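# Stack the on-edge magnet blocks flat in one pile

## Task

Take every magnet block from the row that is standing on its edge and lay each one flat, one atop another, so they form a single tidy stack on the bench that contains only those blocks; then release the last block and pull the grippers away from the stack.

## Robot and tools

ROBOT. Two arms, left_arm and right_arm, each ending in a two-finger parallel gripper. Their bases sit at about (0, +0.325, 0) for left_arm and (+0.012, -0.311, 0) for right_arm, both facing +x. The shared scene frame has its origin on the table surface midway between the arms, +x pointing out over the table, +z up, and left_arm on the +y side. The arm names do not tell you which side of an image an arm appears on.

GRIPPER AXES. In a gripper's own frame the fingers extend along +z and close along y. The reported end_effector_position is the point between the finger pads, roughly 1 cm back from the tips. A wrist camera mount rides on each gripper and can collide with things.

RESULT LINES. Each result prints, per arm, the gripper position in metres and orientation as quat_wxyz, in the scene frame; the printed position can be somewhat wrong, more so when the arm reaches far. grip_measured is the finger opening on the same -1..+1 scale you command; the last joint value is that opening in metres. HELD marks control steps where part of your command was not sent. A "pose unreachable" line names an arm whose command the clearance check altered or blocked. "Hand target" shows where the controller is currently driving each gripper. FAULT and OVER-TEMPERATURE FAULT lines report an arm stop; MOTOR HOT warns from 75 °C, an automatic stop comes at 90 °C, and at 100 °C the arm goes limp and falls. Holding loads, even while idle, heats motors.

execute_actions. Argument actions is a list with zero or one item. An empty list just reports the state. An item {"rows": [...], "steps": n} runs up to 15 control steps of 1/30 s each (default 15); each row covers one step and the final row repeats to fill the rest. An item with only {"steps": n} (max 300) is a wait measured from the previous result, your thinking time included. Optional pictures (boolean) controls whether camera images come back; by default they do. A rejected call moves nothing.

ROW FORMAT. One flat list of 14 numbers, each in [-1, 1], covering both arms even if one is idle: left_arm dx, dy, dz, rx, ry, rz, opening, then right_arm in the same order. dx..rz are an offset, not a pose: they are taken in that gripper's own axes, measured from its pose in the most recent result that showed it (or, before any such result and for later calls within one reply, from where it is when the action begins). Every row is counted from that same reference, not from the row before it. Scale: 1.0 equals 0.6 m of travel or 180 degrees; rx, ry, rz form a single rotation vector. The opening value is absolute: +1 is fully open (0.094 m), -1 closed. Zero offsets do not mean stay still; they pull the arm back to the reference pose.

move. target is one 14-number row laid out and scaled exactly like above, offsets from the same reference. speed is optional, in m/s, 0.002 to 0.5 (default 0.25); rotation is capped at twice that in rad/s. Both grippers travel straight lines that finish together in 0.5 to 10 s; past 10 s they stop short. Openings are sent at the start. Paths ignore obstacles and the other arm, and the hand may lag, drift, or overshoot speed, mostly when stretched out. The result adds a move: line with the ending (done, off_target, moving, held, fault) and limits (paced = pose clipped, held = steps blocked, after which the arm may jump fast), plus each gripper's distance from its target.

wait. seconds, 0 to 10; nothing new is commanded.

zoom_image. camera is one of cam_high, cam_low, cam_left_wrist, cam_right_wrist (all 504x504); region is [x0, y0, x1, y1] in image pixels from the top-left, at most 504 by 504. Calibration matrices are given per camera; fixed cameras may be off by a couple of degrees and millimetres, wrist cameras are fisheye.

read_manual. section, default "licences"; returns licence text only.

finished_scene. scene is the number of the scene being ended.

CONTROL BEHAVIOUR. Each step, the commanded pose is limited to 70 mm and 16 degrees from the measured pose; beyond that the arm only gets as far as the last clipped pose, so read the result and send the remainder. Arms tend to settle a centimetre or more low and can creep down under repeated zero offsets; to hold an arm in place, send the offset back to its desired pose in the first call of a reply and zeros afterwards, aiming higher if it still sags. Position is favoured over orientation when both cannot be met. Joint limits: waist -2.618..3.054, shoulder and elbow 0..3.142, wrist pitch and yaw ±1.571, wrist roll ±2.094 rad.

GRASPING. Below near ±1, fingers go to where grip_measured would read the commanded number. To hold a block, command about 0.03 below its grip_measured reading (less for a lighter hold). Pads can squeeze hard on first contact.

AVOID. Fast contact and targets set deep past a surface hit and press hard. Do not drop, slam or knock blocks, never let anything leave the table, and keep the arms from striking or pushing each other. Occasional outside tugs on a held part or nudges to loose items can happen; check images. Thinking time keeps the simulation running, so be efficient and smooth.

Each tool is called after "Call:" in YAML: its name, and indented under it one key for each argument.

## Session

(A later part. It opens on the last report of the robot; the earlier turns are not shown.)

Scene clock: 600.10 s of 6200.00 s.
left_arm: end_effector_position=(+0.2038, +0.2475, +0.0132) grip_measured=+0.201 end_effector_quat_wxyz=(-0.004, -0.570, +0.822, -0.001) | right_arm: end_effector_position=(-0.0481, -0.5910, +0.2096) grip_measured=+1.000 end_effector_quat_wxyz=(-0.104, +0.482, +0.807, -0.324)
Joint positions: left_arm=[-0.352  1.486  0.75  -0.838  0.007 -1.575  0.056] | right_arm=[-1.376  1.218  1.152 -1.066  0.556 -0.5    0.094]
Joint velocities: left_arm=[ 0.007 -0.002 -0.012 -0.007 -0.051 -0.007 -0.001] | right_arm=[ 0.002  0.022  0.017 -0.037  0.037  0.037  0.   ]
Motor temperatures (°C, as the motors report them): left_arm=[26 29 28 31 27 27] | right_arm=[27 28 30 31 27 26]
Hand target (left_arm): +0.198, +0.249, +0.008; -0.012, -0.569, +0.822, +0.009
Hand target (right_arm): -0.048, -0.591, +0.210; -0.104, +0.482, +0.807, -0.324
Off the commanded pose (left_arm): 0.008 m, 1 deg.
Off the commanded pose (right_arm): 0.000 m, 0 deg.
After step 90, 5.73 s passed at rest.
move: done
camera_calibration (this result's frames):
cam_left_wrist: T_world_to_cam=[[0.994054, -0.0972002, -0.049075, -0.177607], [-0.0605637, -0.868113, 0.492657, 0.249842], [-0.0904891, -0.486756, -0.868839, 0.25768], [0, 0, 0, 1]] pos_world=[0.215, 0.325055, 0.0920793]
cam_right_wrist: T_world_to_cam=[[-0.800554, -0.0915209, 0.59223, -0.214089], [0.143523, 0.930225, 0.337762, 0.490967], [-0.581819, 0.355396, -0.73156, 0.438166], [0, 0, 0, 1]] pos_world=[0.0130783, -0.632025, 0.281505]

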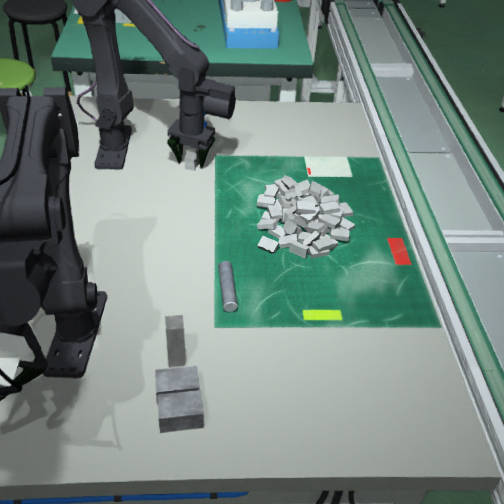

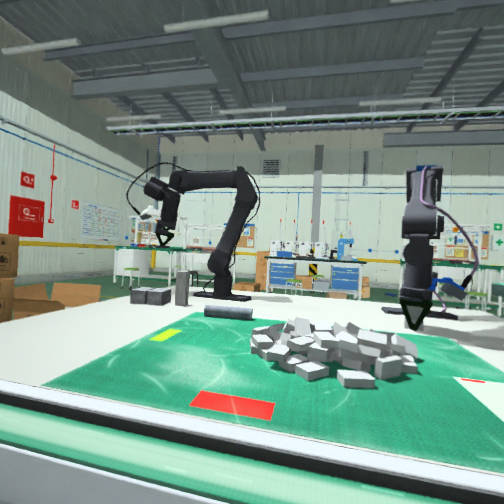

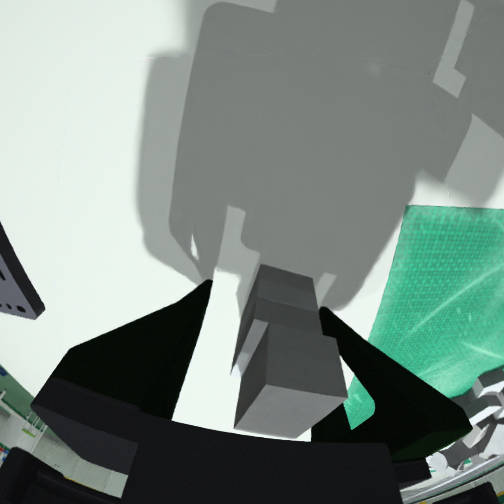

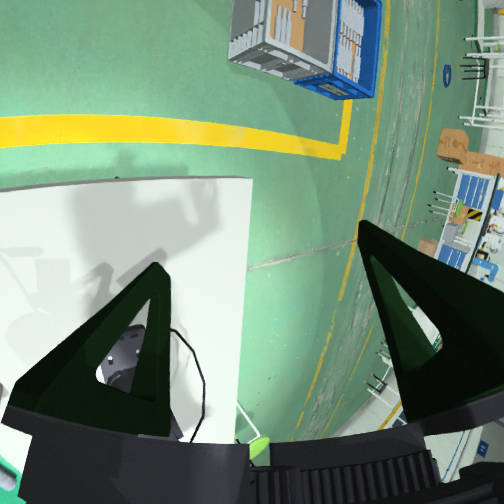

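Call:
execute_actions:
  actions:
    - {"rows":[[0,0,0,0,0,0,0.17,0,0,0,0,0,0,1],[0,0,0,0,0,0,0.14,0,0,0,0,0,0,1],[0,0,0,0,0,0,0.11,0,0,0,0,0,0,1],[0,0,0,0,0,0,0.08,0,0,0,0,0,0,1],[0,0,0,0,0,0,0.05,0,0,0,0,0,0,1],[0,0,0,0,0,0,0.02,0,0,0,0,0,0,1],[0,0,0,0,0,0,-0.01,0,0,0,0,0,0,1],[0,0,0,0,0,0,-0.04,0,0,0,0,0,0,1],[0,0,0,0,0,0,-0.07,0,0,0,0,0,0,1],[0,0,0,0,0,0,-0.10,0,0,0,0,0,0,1],[0,0,0,0,0,0,-0.12,0,0,0,0,0,0,1],[0,0,0,0,0,0,-0.14,0,0,0,0,0,0,1],[0,0,0,0,0,0,-0.16,0,0,0,0,0,0,1],[0,0,0,0,0,0,-0.18,0,0,0,0,0,0,1],[0,0,0,0,0,0,-0.20,0,0,0,0,0,0,1]],"steps":15}
  pictures: false

Call:
execute_actions:
  actions:
    - {"rows":[[0,0,0,0,0,0,-0.215,0,0,0,0,0,0,1],[0,0,0,0,0,0,-0.23,0,0,0,0,0,0,1],[0,0,0,0,0,0,-0.245,0,0,0,0,0,0,1],[0,0,0,0,0,0,-0.26,0,0,0,0,0,0,1],[0,0,0,0,0,0,-0.275,0,0,0,0,0,0,1],[0,0,0,0,0,0,-0.29,0,0,0,0,0,0,1],[0,0,0,0,0,0,-0.305,0,0,0,0,0,0,1],[0,0,0,0,0,0,-0.32,0,0,0,0,0,0,1],[0,0,0,0,0,0,-0.335,0,0,0,0,0,0,1],[0,0,0,0,0,0,-0.35,0,0,0,0,0,0,1],[0,0,0,0,0,0,-0.365,0,0,0,0,0,0,1],[0,0,0,0,0,0,-0.38,0,0,0,0,0,0,1],[0,0,0,0,0,0,-0.395,0,0,0,0,0,0,1],[0,0,0,0,0,0,-0.41,0,0,0,0,0,0,1],[0,0,0,0,0,0,-0.425,0,0,0,0,0,0,1]],"steps":15}
  pictures: false

Call:
execute_actions:
  actions:
    - {"rows":[[0,0,0,0,0,0,-0.435,0,0,0,0,0,0,1],[0,0,0,0,0,0,-0.445,0,0,0,0,0,0,1],[0,0,0,0,0,0,-0.455,0,0,0,0,0,0,1],[0,0,0,0,0,0,-0.465,0,0,0,0,0,0,1],[0,0,0,0,0,0,-0.475,0,0,0,0,0,0,1],[0,0,0,0,0,0,-0.485,0,0,0,0,0,0,1],[0,0,0,0,0,0,-0.495,0,0,0,0,0,0,1],[0,0,0,0,0,0,-0.505,0,0,0,0,0,0,1],[0,0,0,0,0,0,-0.515,0,0,0,0,0,0,1]],"steps":15}

Scene clock: 616.17 s of 6200.00 s.
left_arm: end_effector_position=(+0.2047, +0.2472, +0.0132) grip_measured=-0.190 end_effector_quat_wxyz=(-0.003, -0.570, +0.822, -0.002) | right_arm: end_effector_position=(-0.0480, -0.5910, +0.2095) grip_measured=+1.000 end_effector_quat_wxyz=(-0.104, +0.482, +0.807, -0.324)
Joint positions: left_arm=[-0.352  1.486  0.75  -0.834  0.007 -1.575  0.038] | right_arm=[-1.376  1.218  1.152 -1.066  0.555 -0.5    0.094]
Joint velocities: left_arm=[-0.007  0.002  0.002  0.037 -0.037  0.022 -0.017] | right_arm=[-0.002 -0.002 -0.007 -0.037  0.007  0.066  0.   ]
Motor temperatures (°C, as the motors report them): left_arm=[26 28 28 30 27 27] | right_arm=[27 28 30 31 27 26]
Hand target (left_arm): +0.204, +0.248, +0.013; -0.004, -0.570, +0.822, -0.001
Hand target (right_arm): -0.048, -0.591, +0.210; -0.104, +0.482, +0.807, -0.324
Off the commanded pose (left_arm): 0.001 m, 0 deg.
Off the commanded pose (right_arm): 0.000 m, 0 deg.
Steps of this call (steps 1 to 90: nothing new was sent; then 12.57 s passed at rest; steps 91 to 105: all 15 steps of this action). Readings (end_effector_position):
91: left_arm (+0.2038, +0.2475, +0.0132) | right_arm (-0.0481, -0.5910, +0.2096)
92: left_arm (+0.2038, +0.2475, +0.0132) | right_arm (-0.0481, -0.5910, +0.2096)
94: left_arm (+0.2038, +0.2475, +0.0132) | right_arm (-0.0481, -0.5910, +0.2096)
98: left_arm (+0.2038, +0.2475, +0.0132) | right_arm (-0.0481, -0.5910, +0.2096)
105: the state above

Scene clock: 616.67 s of 6200.00 s.
left_arm: end_effector_position=(+0.2071, +0.2463, +0.0133) grip_measured=-0.417 end_effector_quat_wxyz=(+0.000, -0.570, +0.822, -0.007) | right_arm: end_effector_position=(-0.0480, -0.5910, +0.2095) grip_measured=+1.000 end_effector_quat_wxyz=(-0.104, +0.482, +0.807, -0.324)
Joint positions: left_arm=[-0.352  1.486  0.75  -0.824  0.007 -1.575  0.027] | right_arm=[-1.376  1.218  1.152 -1.066  0.555 -0.5    0.094]
Joint velocities: left_arm=[-0.007  0.002 -0.002  0.007  0.007 -0.022 -0.014] | right_arm=[-0.007  0.007  0.007  0.007 -0.051  0.007  0.   ]
Motor temperatures (°C, as the motors report them): left_arm=[26 28 28 30 27 27] | right_arm=[27 28 30 31 27 26]
Hand target (left_arm): +0.205, +0.247, +0.013; -0.003, -0.570, +0.822, -0.002
Hand target (right_arm): -0.048, -0.591, +0.210; -0.104, +0.482, +0.807, -0.324
Off the commanded pose (left_arm): 0.003 m, 1 deg.
Off the commanded pose (right_arm): 0.000 m, 0 deg.
Steps of this call (steps 1 to 15: all 15 steps of this action). Readings (end_effector_position):
1: left_arm (+0.2051, +0.2471, +0.0132) | right_arm (-0.0480, -0.5910, +0.2095)
2: left_arm (+0.2054, +0.2470, +0.0132) | right_arm (-0.0480, -0.5910, +0.2095)
4: left_arm (+0.2059, +0.2468, +0.0132) | right_arm (-0.0480, -0.5910, +0.2095)
8: left_arm (+0.2065, +0.2465, +0.0133) | right_arm (-0.0480, -0.5910, +0.2095)
15: the state above

Scene clock: 617.17 s of 6200.00 s.
left_arm: end_effector_position=(+0.2077, +0.2461, +0.0133) grip_measured=-0.457 end_effector_quat_wxyz=(+0.001, -0.570, +0.822, -0.008) | right_arm: end_effector_position=(-0.0480, -0.5910, +0.2095) grip_measured=+1.000 end_effector_quat_wxyz=(-0.104, +0.482, +0.807, -0.324)
Joint positions: left_arm=[-0.352  1.486  0.75  -0.822  0.007 -1.575  0.025] | right_arm=[-1.376  1.218  1.152 -1.066  0.555 -0.5    0.094]
Joint velocities: left_arm=[-0.007 -0.002 -0.007  0.022  0.037  0.037  0.   ] | right_arm=[-0.002  0.002 -0.012 -0.022  0.007 -0.051  0.   ]
Motor temperatures (°C, as the motors report them): left_arm=[26 28 28 30 27 27] | right_arm=[27 28 30 31 27 26]
Hand target (left_arm): +0.207, +0.246, +0.013; -0.000, -0.570, +0.822, -0.007
Hand target (right_arm): -0.048, -0.591, +0.210; -0.104, +0.482, +0.807, -0.324
Off the commanded pose (left_arm): 0.001 m, 0 deg.
Off the commanded pose (right_arm): 0.000 m, 0 deg.
Steps of this call (steps 1 to 15: all 15 steps of this action). Readings (end_effector_position):
1: left_arm (+0.2074, +0.2462, +0.0133) | right_arm (-0.0480, -0.5910, +0.2095)
2: left_arm (+0.2076, +0.2461, +0.0133) | right_arm (-0.0480, -0.5910, +0.2095)
4: left_arm (+0.2077, +0.2461, +0.0133) | right_arm (-0.0480, -0.5910, +0.2095)
8: left_arm (+0.2077, +0.2461, +0.0133) | right_arm (-0.0480, -0.5910, +0.2095)
15: the state above
camera_calibration (this result's frames):
cam_left_wrist: T_world_to_cam=[[0.994686, -0.0974396, -0.0332571, -0.181819], [-0.0681513, -0.865236, 0.49671, 0.249624], [-0.0771745, -0.491804, -0.867279, 0.255793], [0, 0, 0, 1]] pos_world=[0.217606, 0.324067, 0.0918061]
cam_right_wrist: T_world_to_cam=[[-0.800742, -0.0916754, 0.591952, -0.214065], [0.143256, 0.930234, 0.33785, 0.490951], [-0.581626, 0.355332, -0.731745, 0.438189], [0, 0, 0, 1]] pos_world=[0.0131195, -0.632027, 0.281491]

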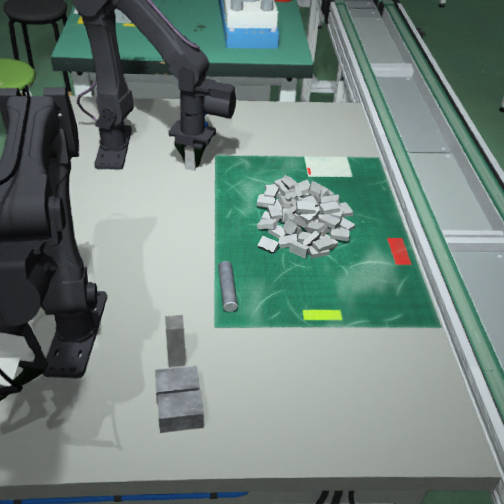

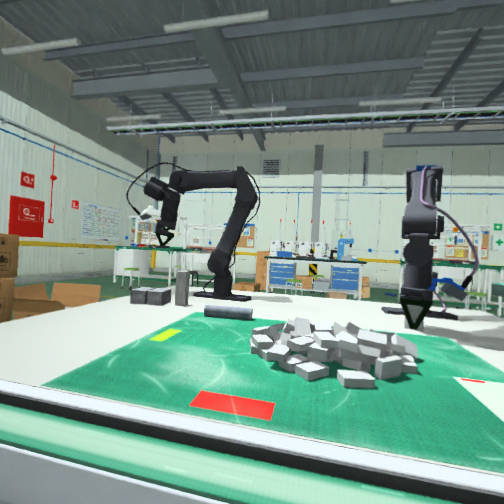

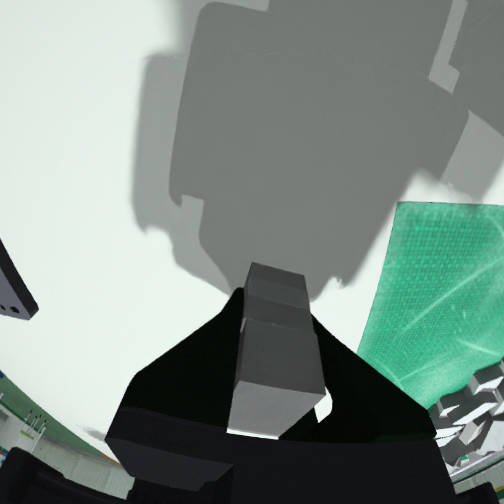

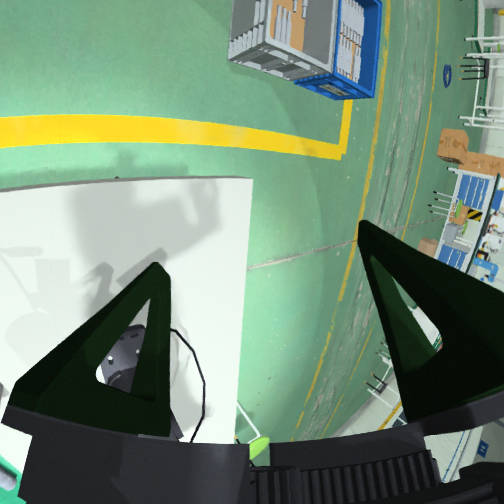

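Call:
move:
  target: [0,0,0,0,0,0,0.2,0,0,0,0,0,0,1]
  speed: 0.02

Call:
move:
  target: [0,0,-0.17,0,0,0,0.2,0,0,0,0,0,0,1]
  speed: 0.1

Call:
zoom_image:
  camera: "cam_low"
  region: [385, 285, 445, 345]

Call:
zoom_image:
  camera: "cam_left_wrist"
  region: [200, 170, 350, 320]

Call:
zoom_image:
  camera: "cam_high"
  region: [160, 120, 230, 190]

Scene clock: 623.93 s of 6200.00 s.
left_arm: end_effector_position=(+0.2079, +0.2460, +0.0133) grip_measured=+0.199 end_effector_quat_wxyz=(+0.001, -0.570, +0.822, -0.008) | right_arm: end_effector_position=(-0.0480, -0.5910, +0.2095) grip_measured=+1.000 end_effector_quat_wxyz=(-0.104, +0.482, +0.807, -0.323)
Joint positions: left_arm=[-0.352  1.486  0.75  -0.82   0.007 -1.575  0.056] | right_arm=[-1.376  1.218  1.152 -1.066  0.555 -0.5    0.094]
Joint velocities: left_arm=[ 0.002  0.017 -0.002 -0.037  0.022 -0.051  0.   ] | right_arm=[-0.007  0.027 -0.002 -0.022 -0.051 -0.051  0.   ]
Motor temperatures (°C, as the motors report them): left_arm=[26 28 28 30 27 27] | right_arm=[27 28 30 31 27 26]
Hand target (left_arm): +0.208, +0.246, +0.013; +0.001, -0.570, +0.822, -0.008
Hand target (right_arm): -0.048, -0.591, +0.210; -0.104, +0.482, +0.807, -0.324
Off the commanded pose (left_arm): 0.000 m, 0 deg.
Off the commanded pose (right_arm): 0.000 m, 0 deg.
After step 90, 3.07 s passed at rest.
move: done
camera_calibration (this result's frames):
cam_left_wrist: T_world_to_cam=[[0.994721, -0.0974529, -0.0321531, -0.182112], [-0.068683, -0.865035, 0.496988, 0.24961], [-0.0762465, -0.492156, -0.867161, 0.255659], [0, 0, 0, 1]] pos_world=[0.217788, 0.323998, 0.0917888]
cam_right_wrist: T_world_to_cam=[[-0.80093, -0.0918299, 0.591674, -0.214041], [0.14299, 0.930243, 0.337938, 0.490936], [-0.581433, 0.355268, -0.731929, 0.438213], [0, 0, 0, 1]] pos_world=[0.0131607, -0.632028, 0.281478]

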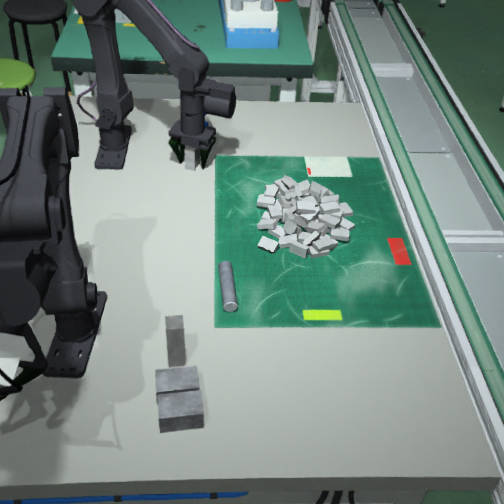

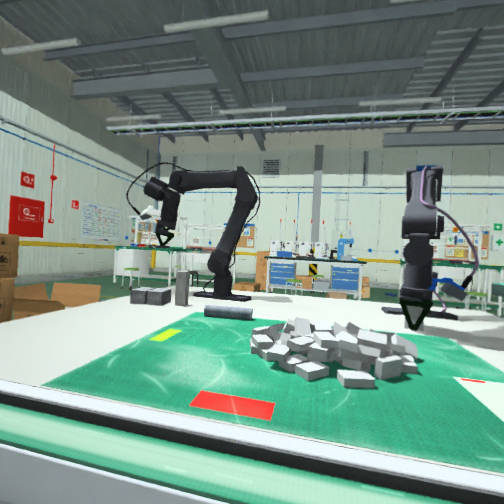

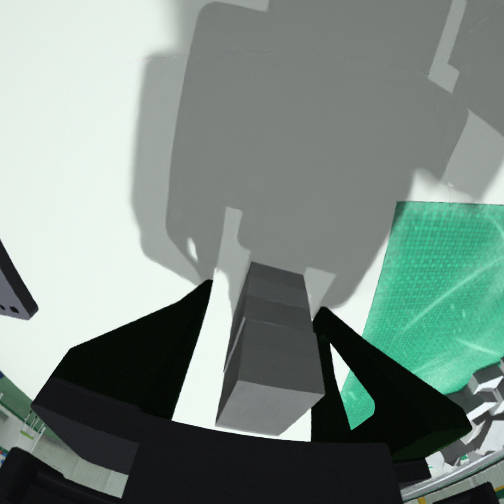

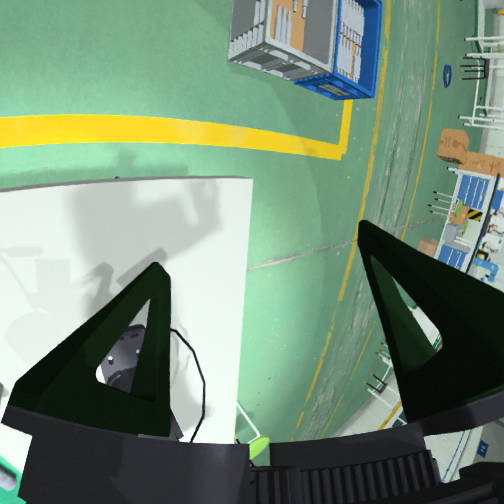

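Scene clock: 625.53 s of 6200.00 s.
left_arm: end_effector_position=(+0.2079, +0.2460, +0.1074) grip_measured=+0.199 end_effector_quat_wxyz=(-0.003, -0.570, +0.822, -0.002) | right_arm: end_effector_position=(-0.0480, -0.5910, +0.2095) grip_measured=+1.000 end_effector_quat_wxyz=(-0.104, +0.482, +0.807, -0.323)
Joint positions: left_arm=[-0.352  1.387  1.058 -1.241  0.007 -1.575  0.056] | right_arm=[-1.376  1.218  1.152 -1.066  0.555 -0.5    0.094]
Joint velocities: left_arm=[-0.002 -0.007  0.007  0.007 -0.022  0.022  0.001] | right_arm=[ 0.007 -0.002 -0.012  0.007  0.037 -0.022  0.   ]
Motor temperatures (°C, as the motors report them): left_arm=[26 28 28 30 27 27] | right_arm=[27 28 30 31 27 26]
Hand target (left_arm): +0.209, +0.248, +0.115; +0.001, -0.570, +0.822, -0.008
Hand target (right_arm): -0.048, -0.591, +0.210; -0.104, +0.482, +0.807, -0.324
Off the commanded pose (left_arm): 0.008 m, 1 deg.
Off the commanded pose (right_arm): 0.000 m, 0 deg.
move: done
camera_calibration (this result's frames):
cam_left_wrist: T_world_to_cam=[[0.994223, -0.0972641, -0.0453974, -0.177535], [-0.0623227, -0.867446, 0.493612, 0.202498], [-0.0873905, -0.487931, -0.868497, 0.338682], [0, 0, 0, 1]] pos_world=[0.218727, 0.323642, 0.186129]
cam_right_wrist: T_world_to_cam=[[-0.80093, -0.0918299, 0.591674, -0.214041], [0.14299, 0.930243, 0.337938, 0.490936], [-0.581433, 0.355268, -0.731929, 0.438213], [0, 0, 0, 1]] pos_world=[0.0131607, -0.632028, 0.281478]

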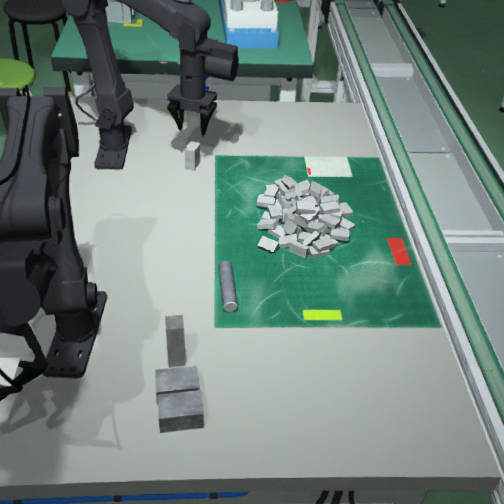

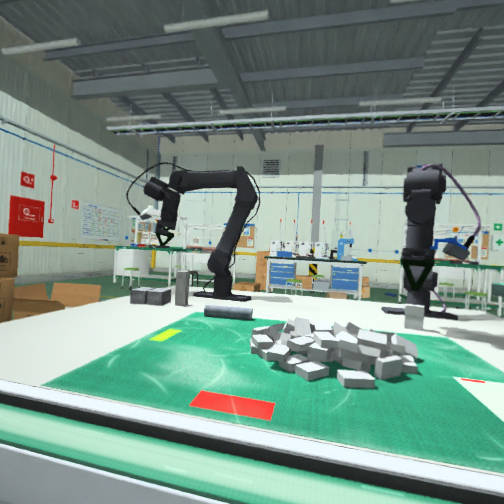

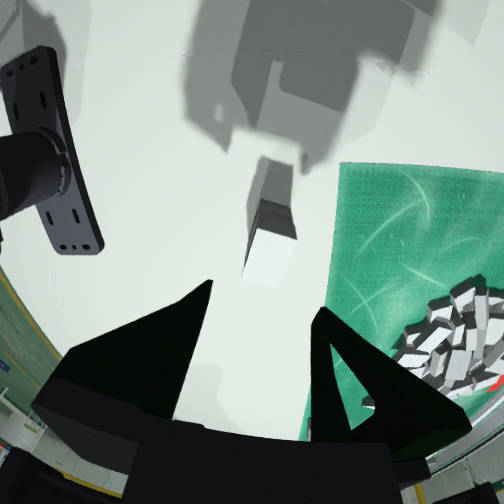

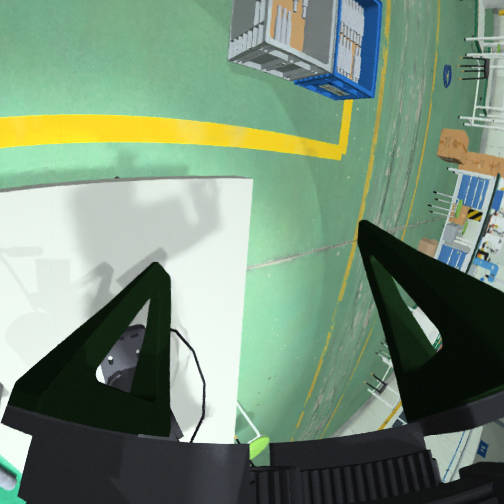

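Region (385, 285, 445, 345) of cam_low's 504x504 image, scaled by 8.400, with more detail than that image has.

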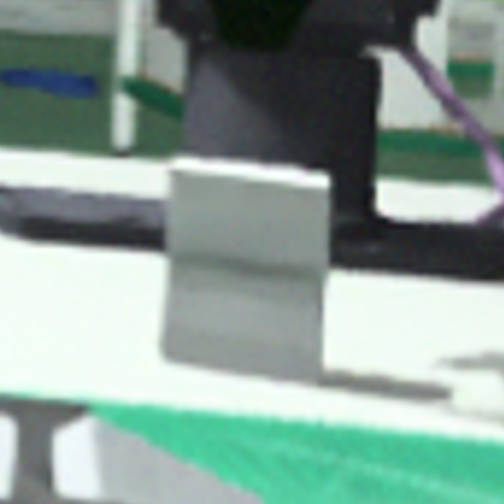

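Region (200, 170, 350, 320) of cam_left_wrist's 504x504 image, scaled by 3.360, with more detail than that image has.

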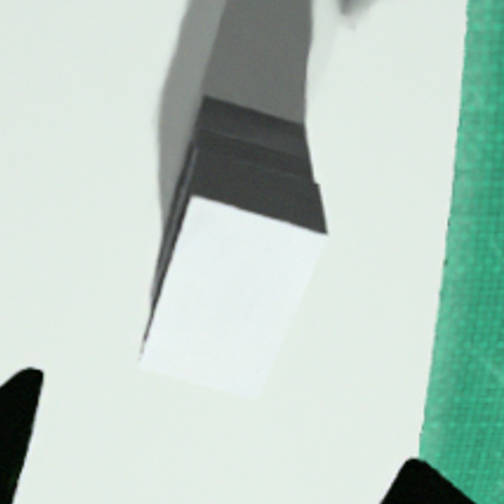

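Region (160, 120, 230, 190) of cam_high's 504x504 image, scaled by 7.200, with more detail than that image has.

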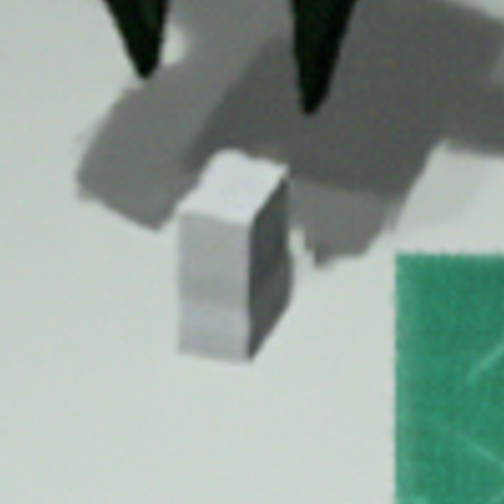

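Call:
move:
  target: [0.28,0,-0.1,0,0,0.6,0.2,0,0,0,0,0,0,1]
  speed: 0.3

Scene clock: 633.83 s of 6200.00 s.
left_arm: end_effector_position=(+0.1548, +0.0908, +0.1690) grip_measured=+0.199 end_effector_quat_wxyz=(+0.004, +0.321, +0.947, -0.009) | right_arm: end_effector_position=(-0.0479, -0.5911, +0.2095) grip_measured=+1.000 end_effector_quat_wxyz=(-0.104, +0.482, +0.807, -0.323)
Joint positions: left_arm=[-0.973  1.598  1.497 -1.452  0.01  -0.33   0.056] | right_arm=[-1.376  1.218  1.152 -1.066  0.555 -0.5    0.094]
Joint velocities: left_arm=[-0.002  0.002 -0.007 -0.051  0.007  0.037 -0.   ] | right_arm=[ 0.022 -0.002  0.002 -0.007 -0.037 -0.007  0.   ]
Motor temperatures (°C, as the motors report them): left_arm=[26 29 29 30 27 27] | right_arm=[27 28 30 31 27 26]
Hand target (left_arm): +0.154, +0.087, +0.172; +0.002, +0.330, +0.944, -0.011
Hand target (right_arm): -0.048, -0.591, +0.209; -0.104, +0.482, +0.807, -0.323
Off the commanded pose (left_arm): 0.006 m, 1 deg.
Off the commanded pose (right_arm): 0.000 m, 0 deg.
After step 90, 1.60 s passed at rest.
move: done
camera_calibration (this result's frames):
cam_left_wrist: T_world_to_cam=[[-0.381539, -0.923995, -0.0257103, 0.147633], [-0.815485, 0.323376, 0.480012, 0.0449048], [-0.435214, 0.20411, -0.876885, 0.304251], [0, 0, 0, 1]] pos_world=[0.225361, 0.0597902, 0.249034]
cam_right_wrist: T_world_to_cam=[[-0.801118, -0.0919844, 0.591395, -0.214018], [0.142723, 0.930252, 0.338025, 0.49092], [-0.58124, 0.355204, -0.732114, 0.438237], [0, 0, 0, 1]] pos_world=[0.0132018, -0.632029, 0.281465]

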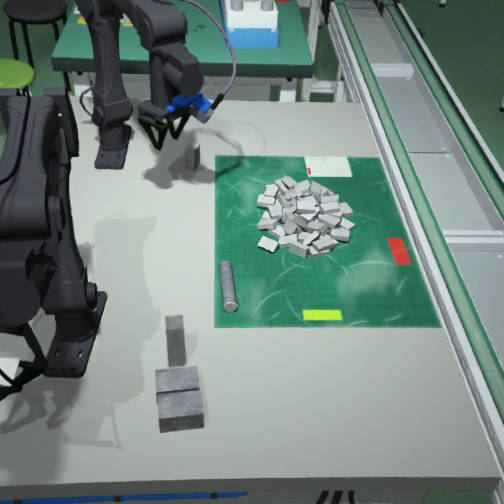

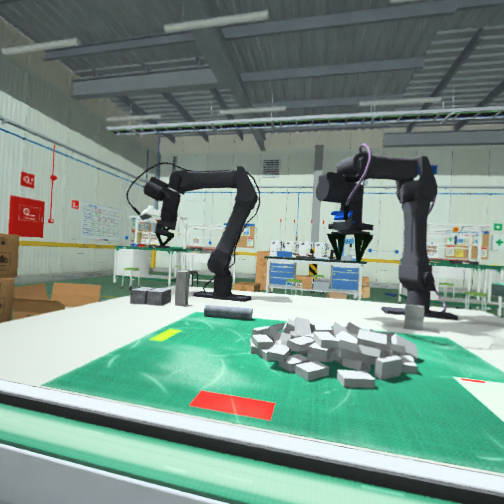

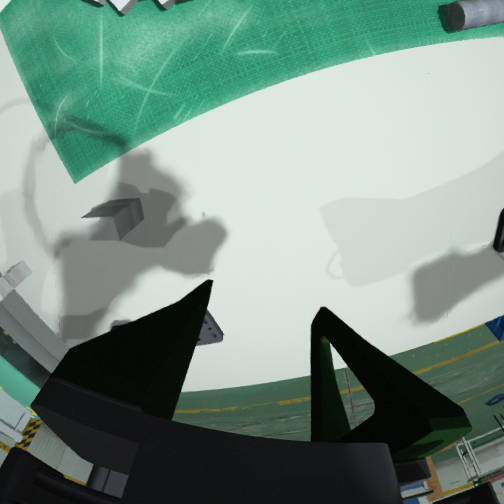

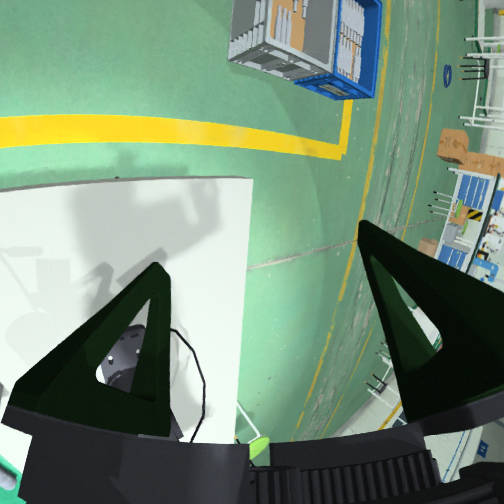

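Call:
finished_scene:
  scene: 1

The scene is finished: the task was done.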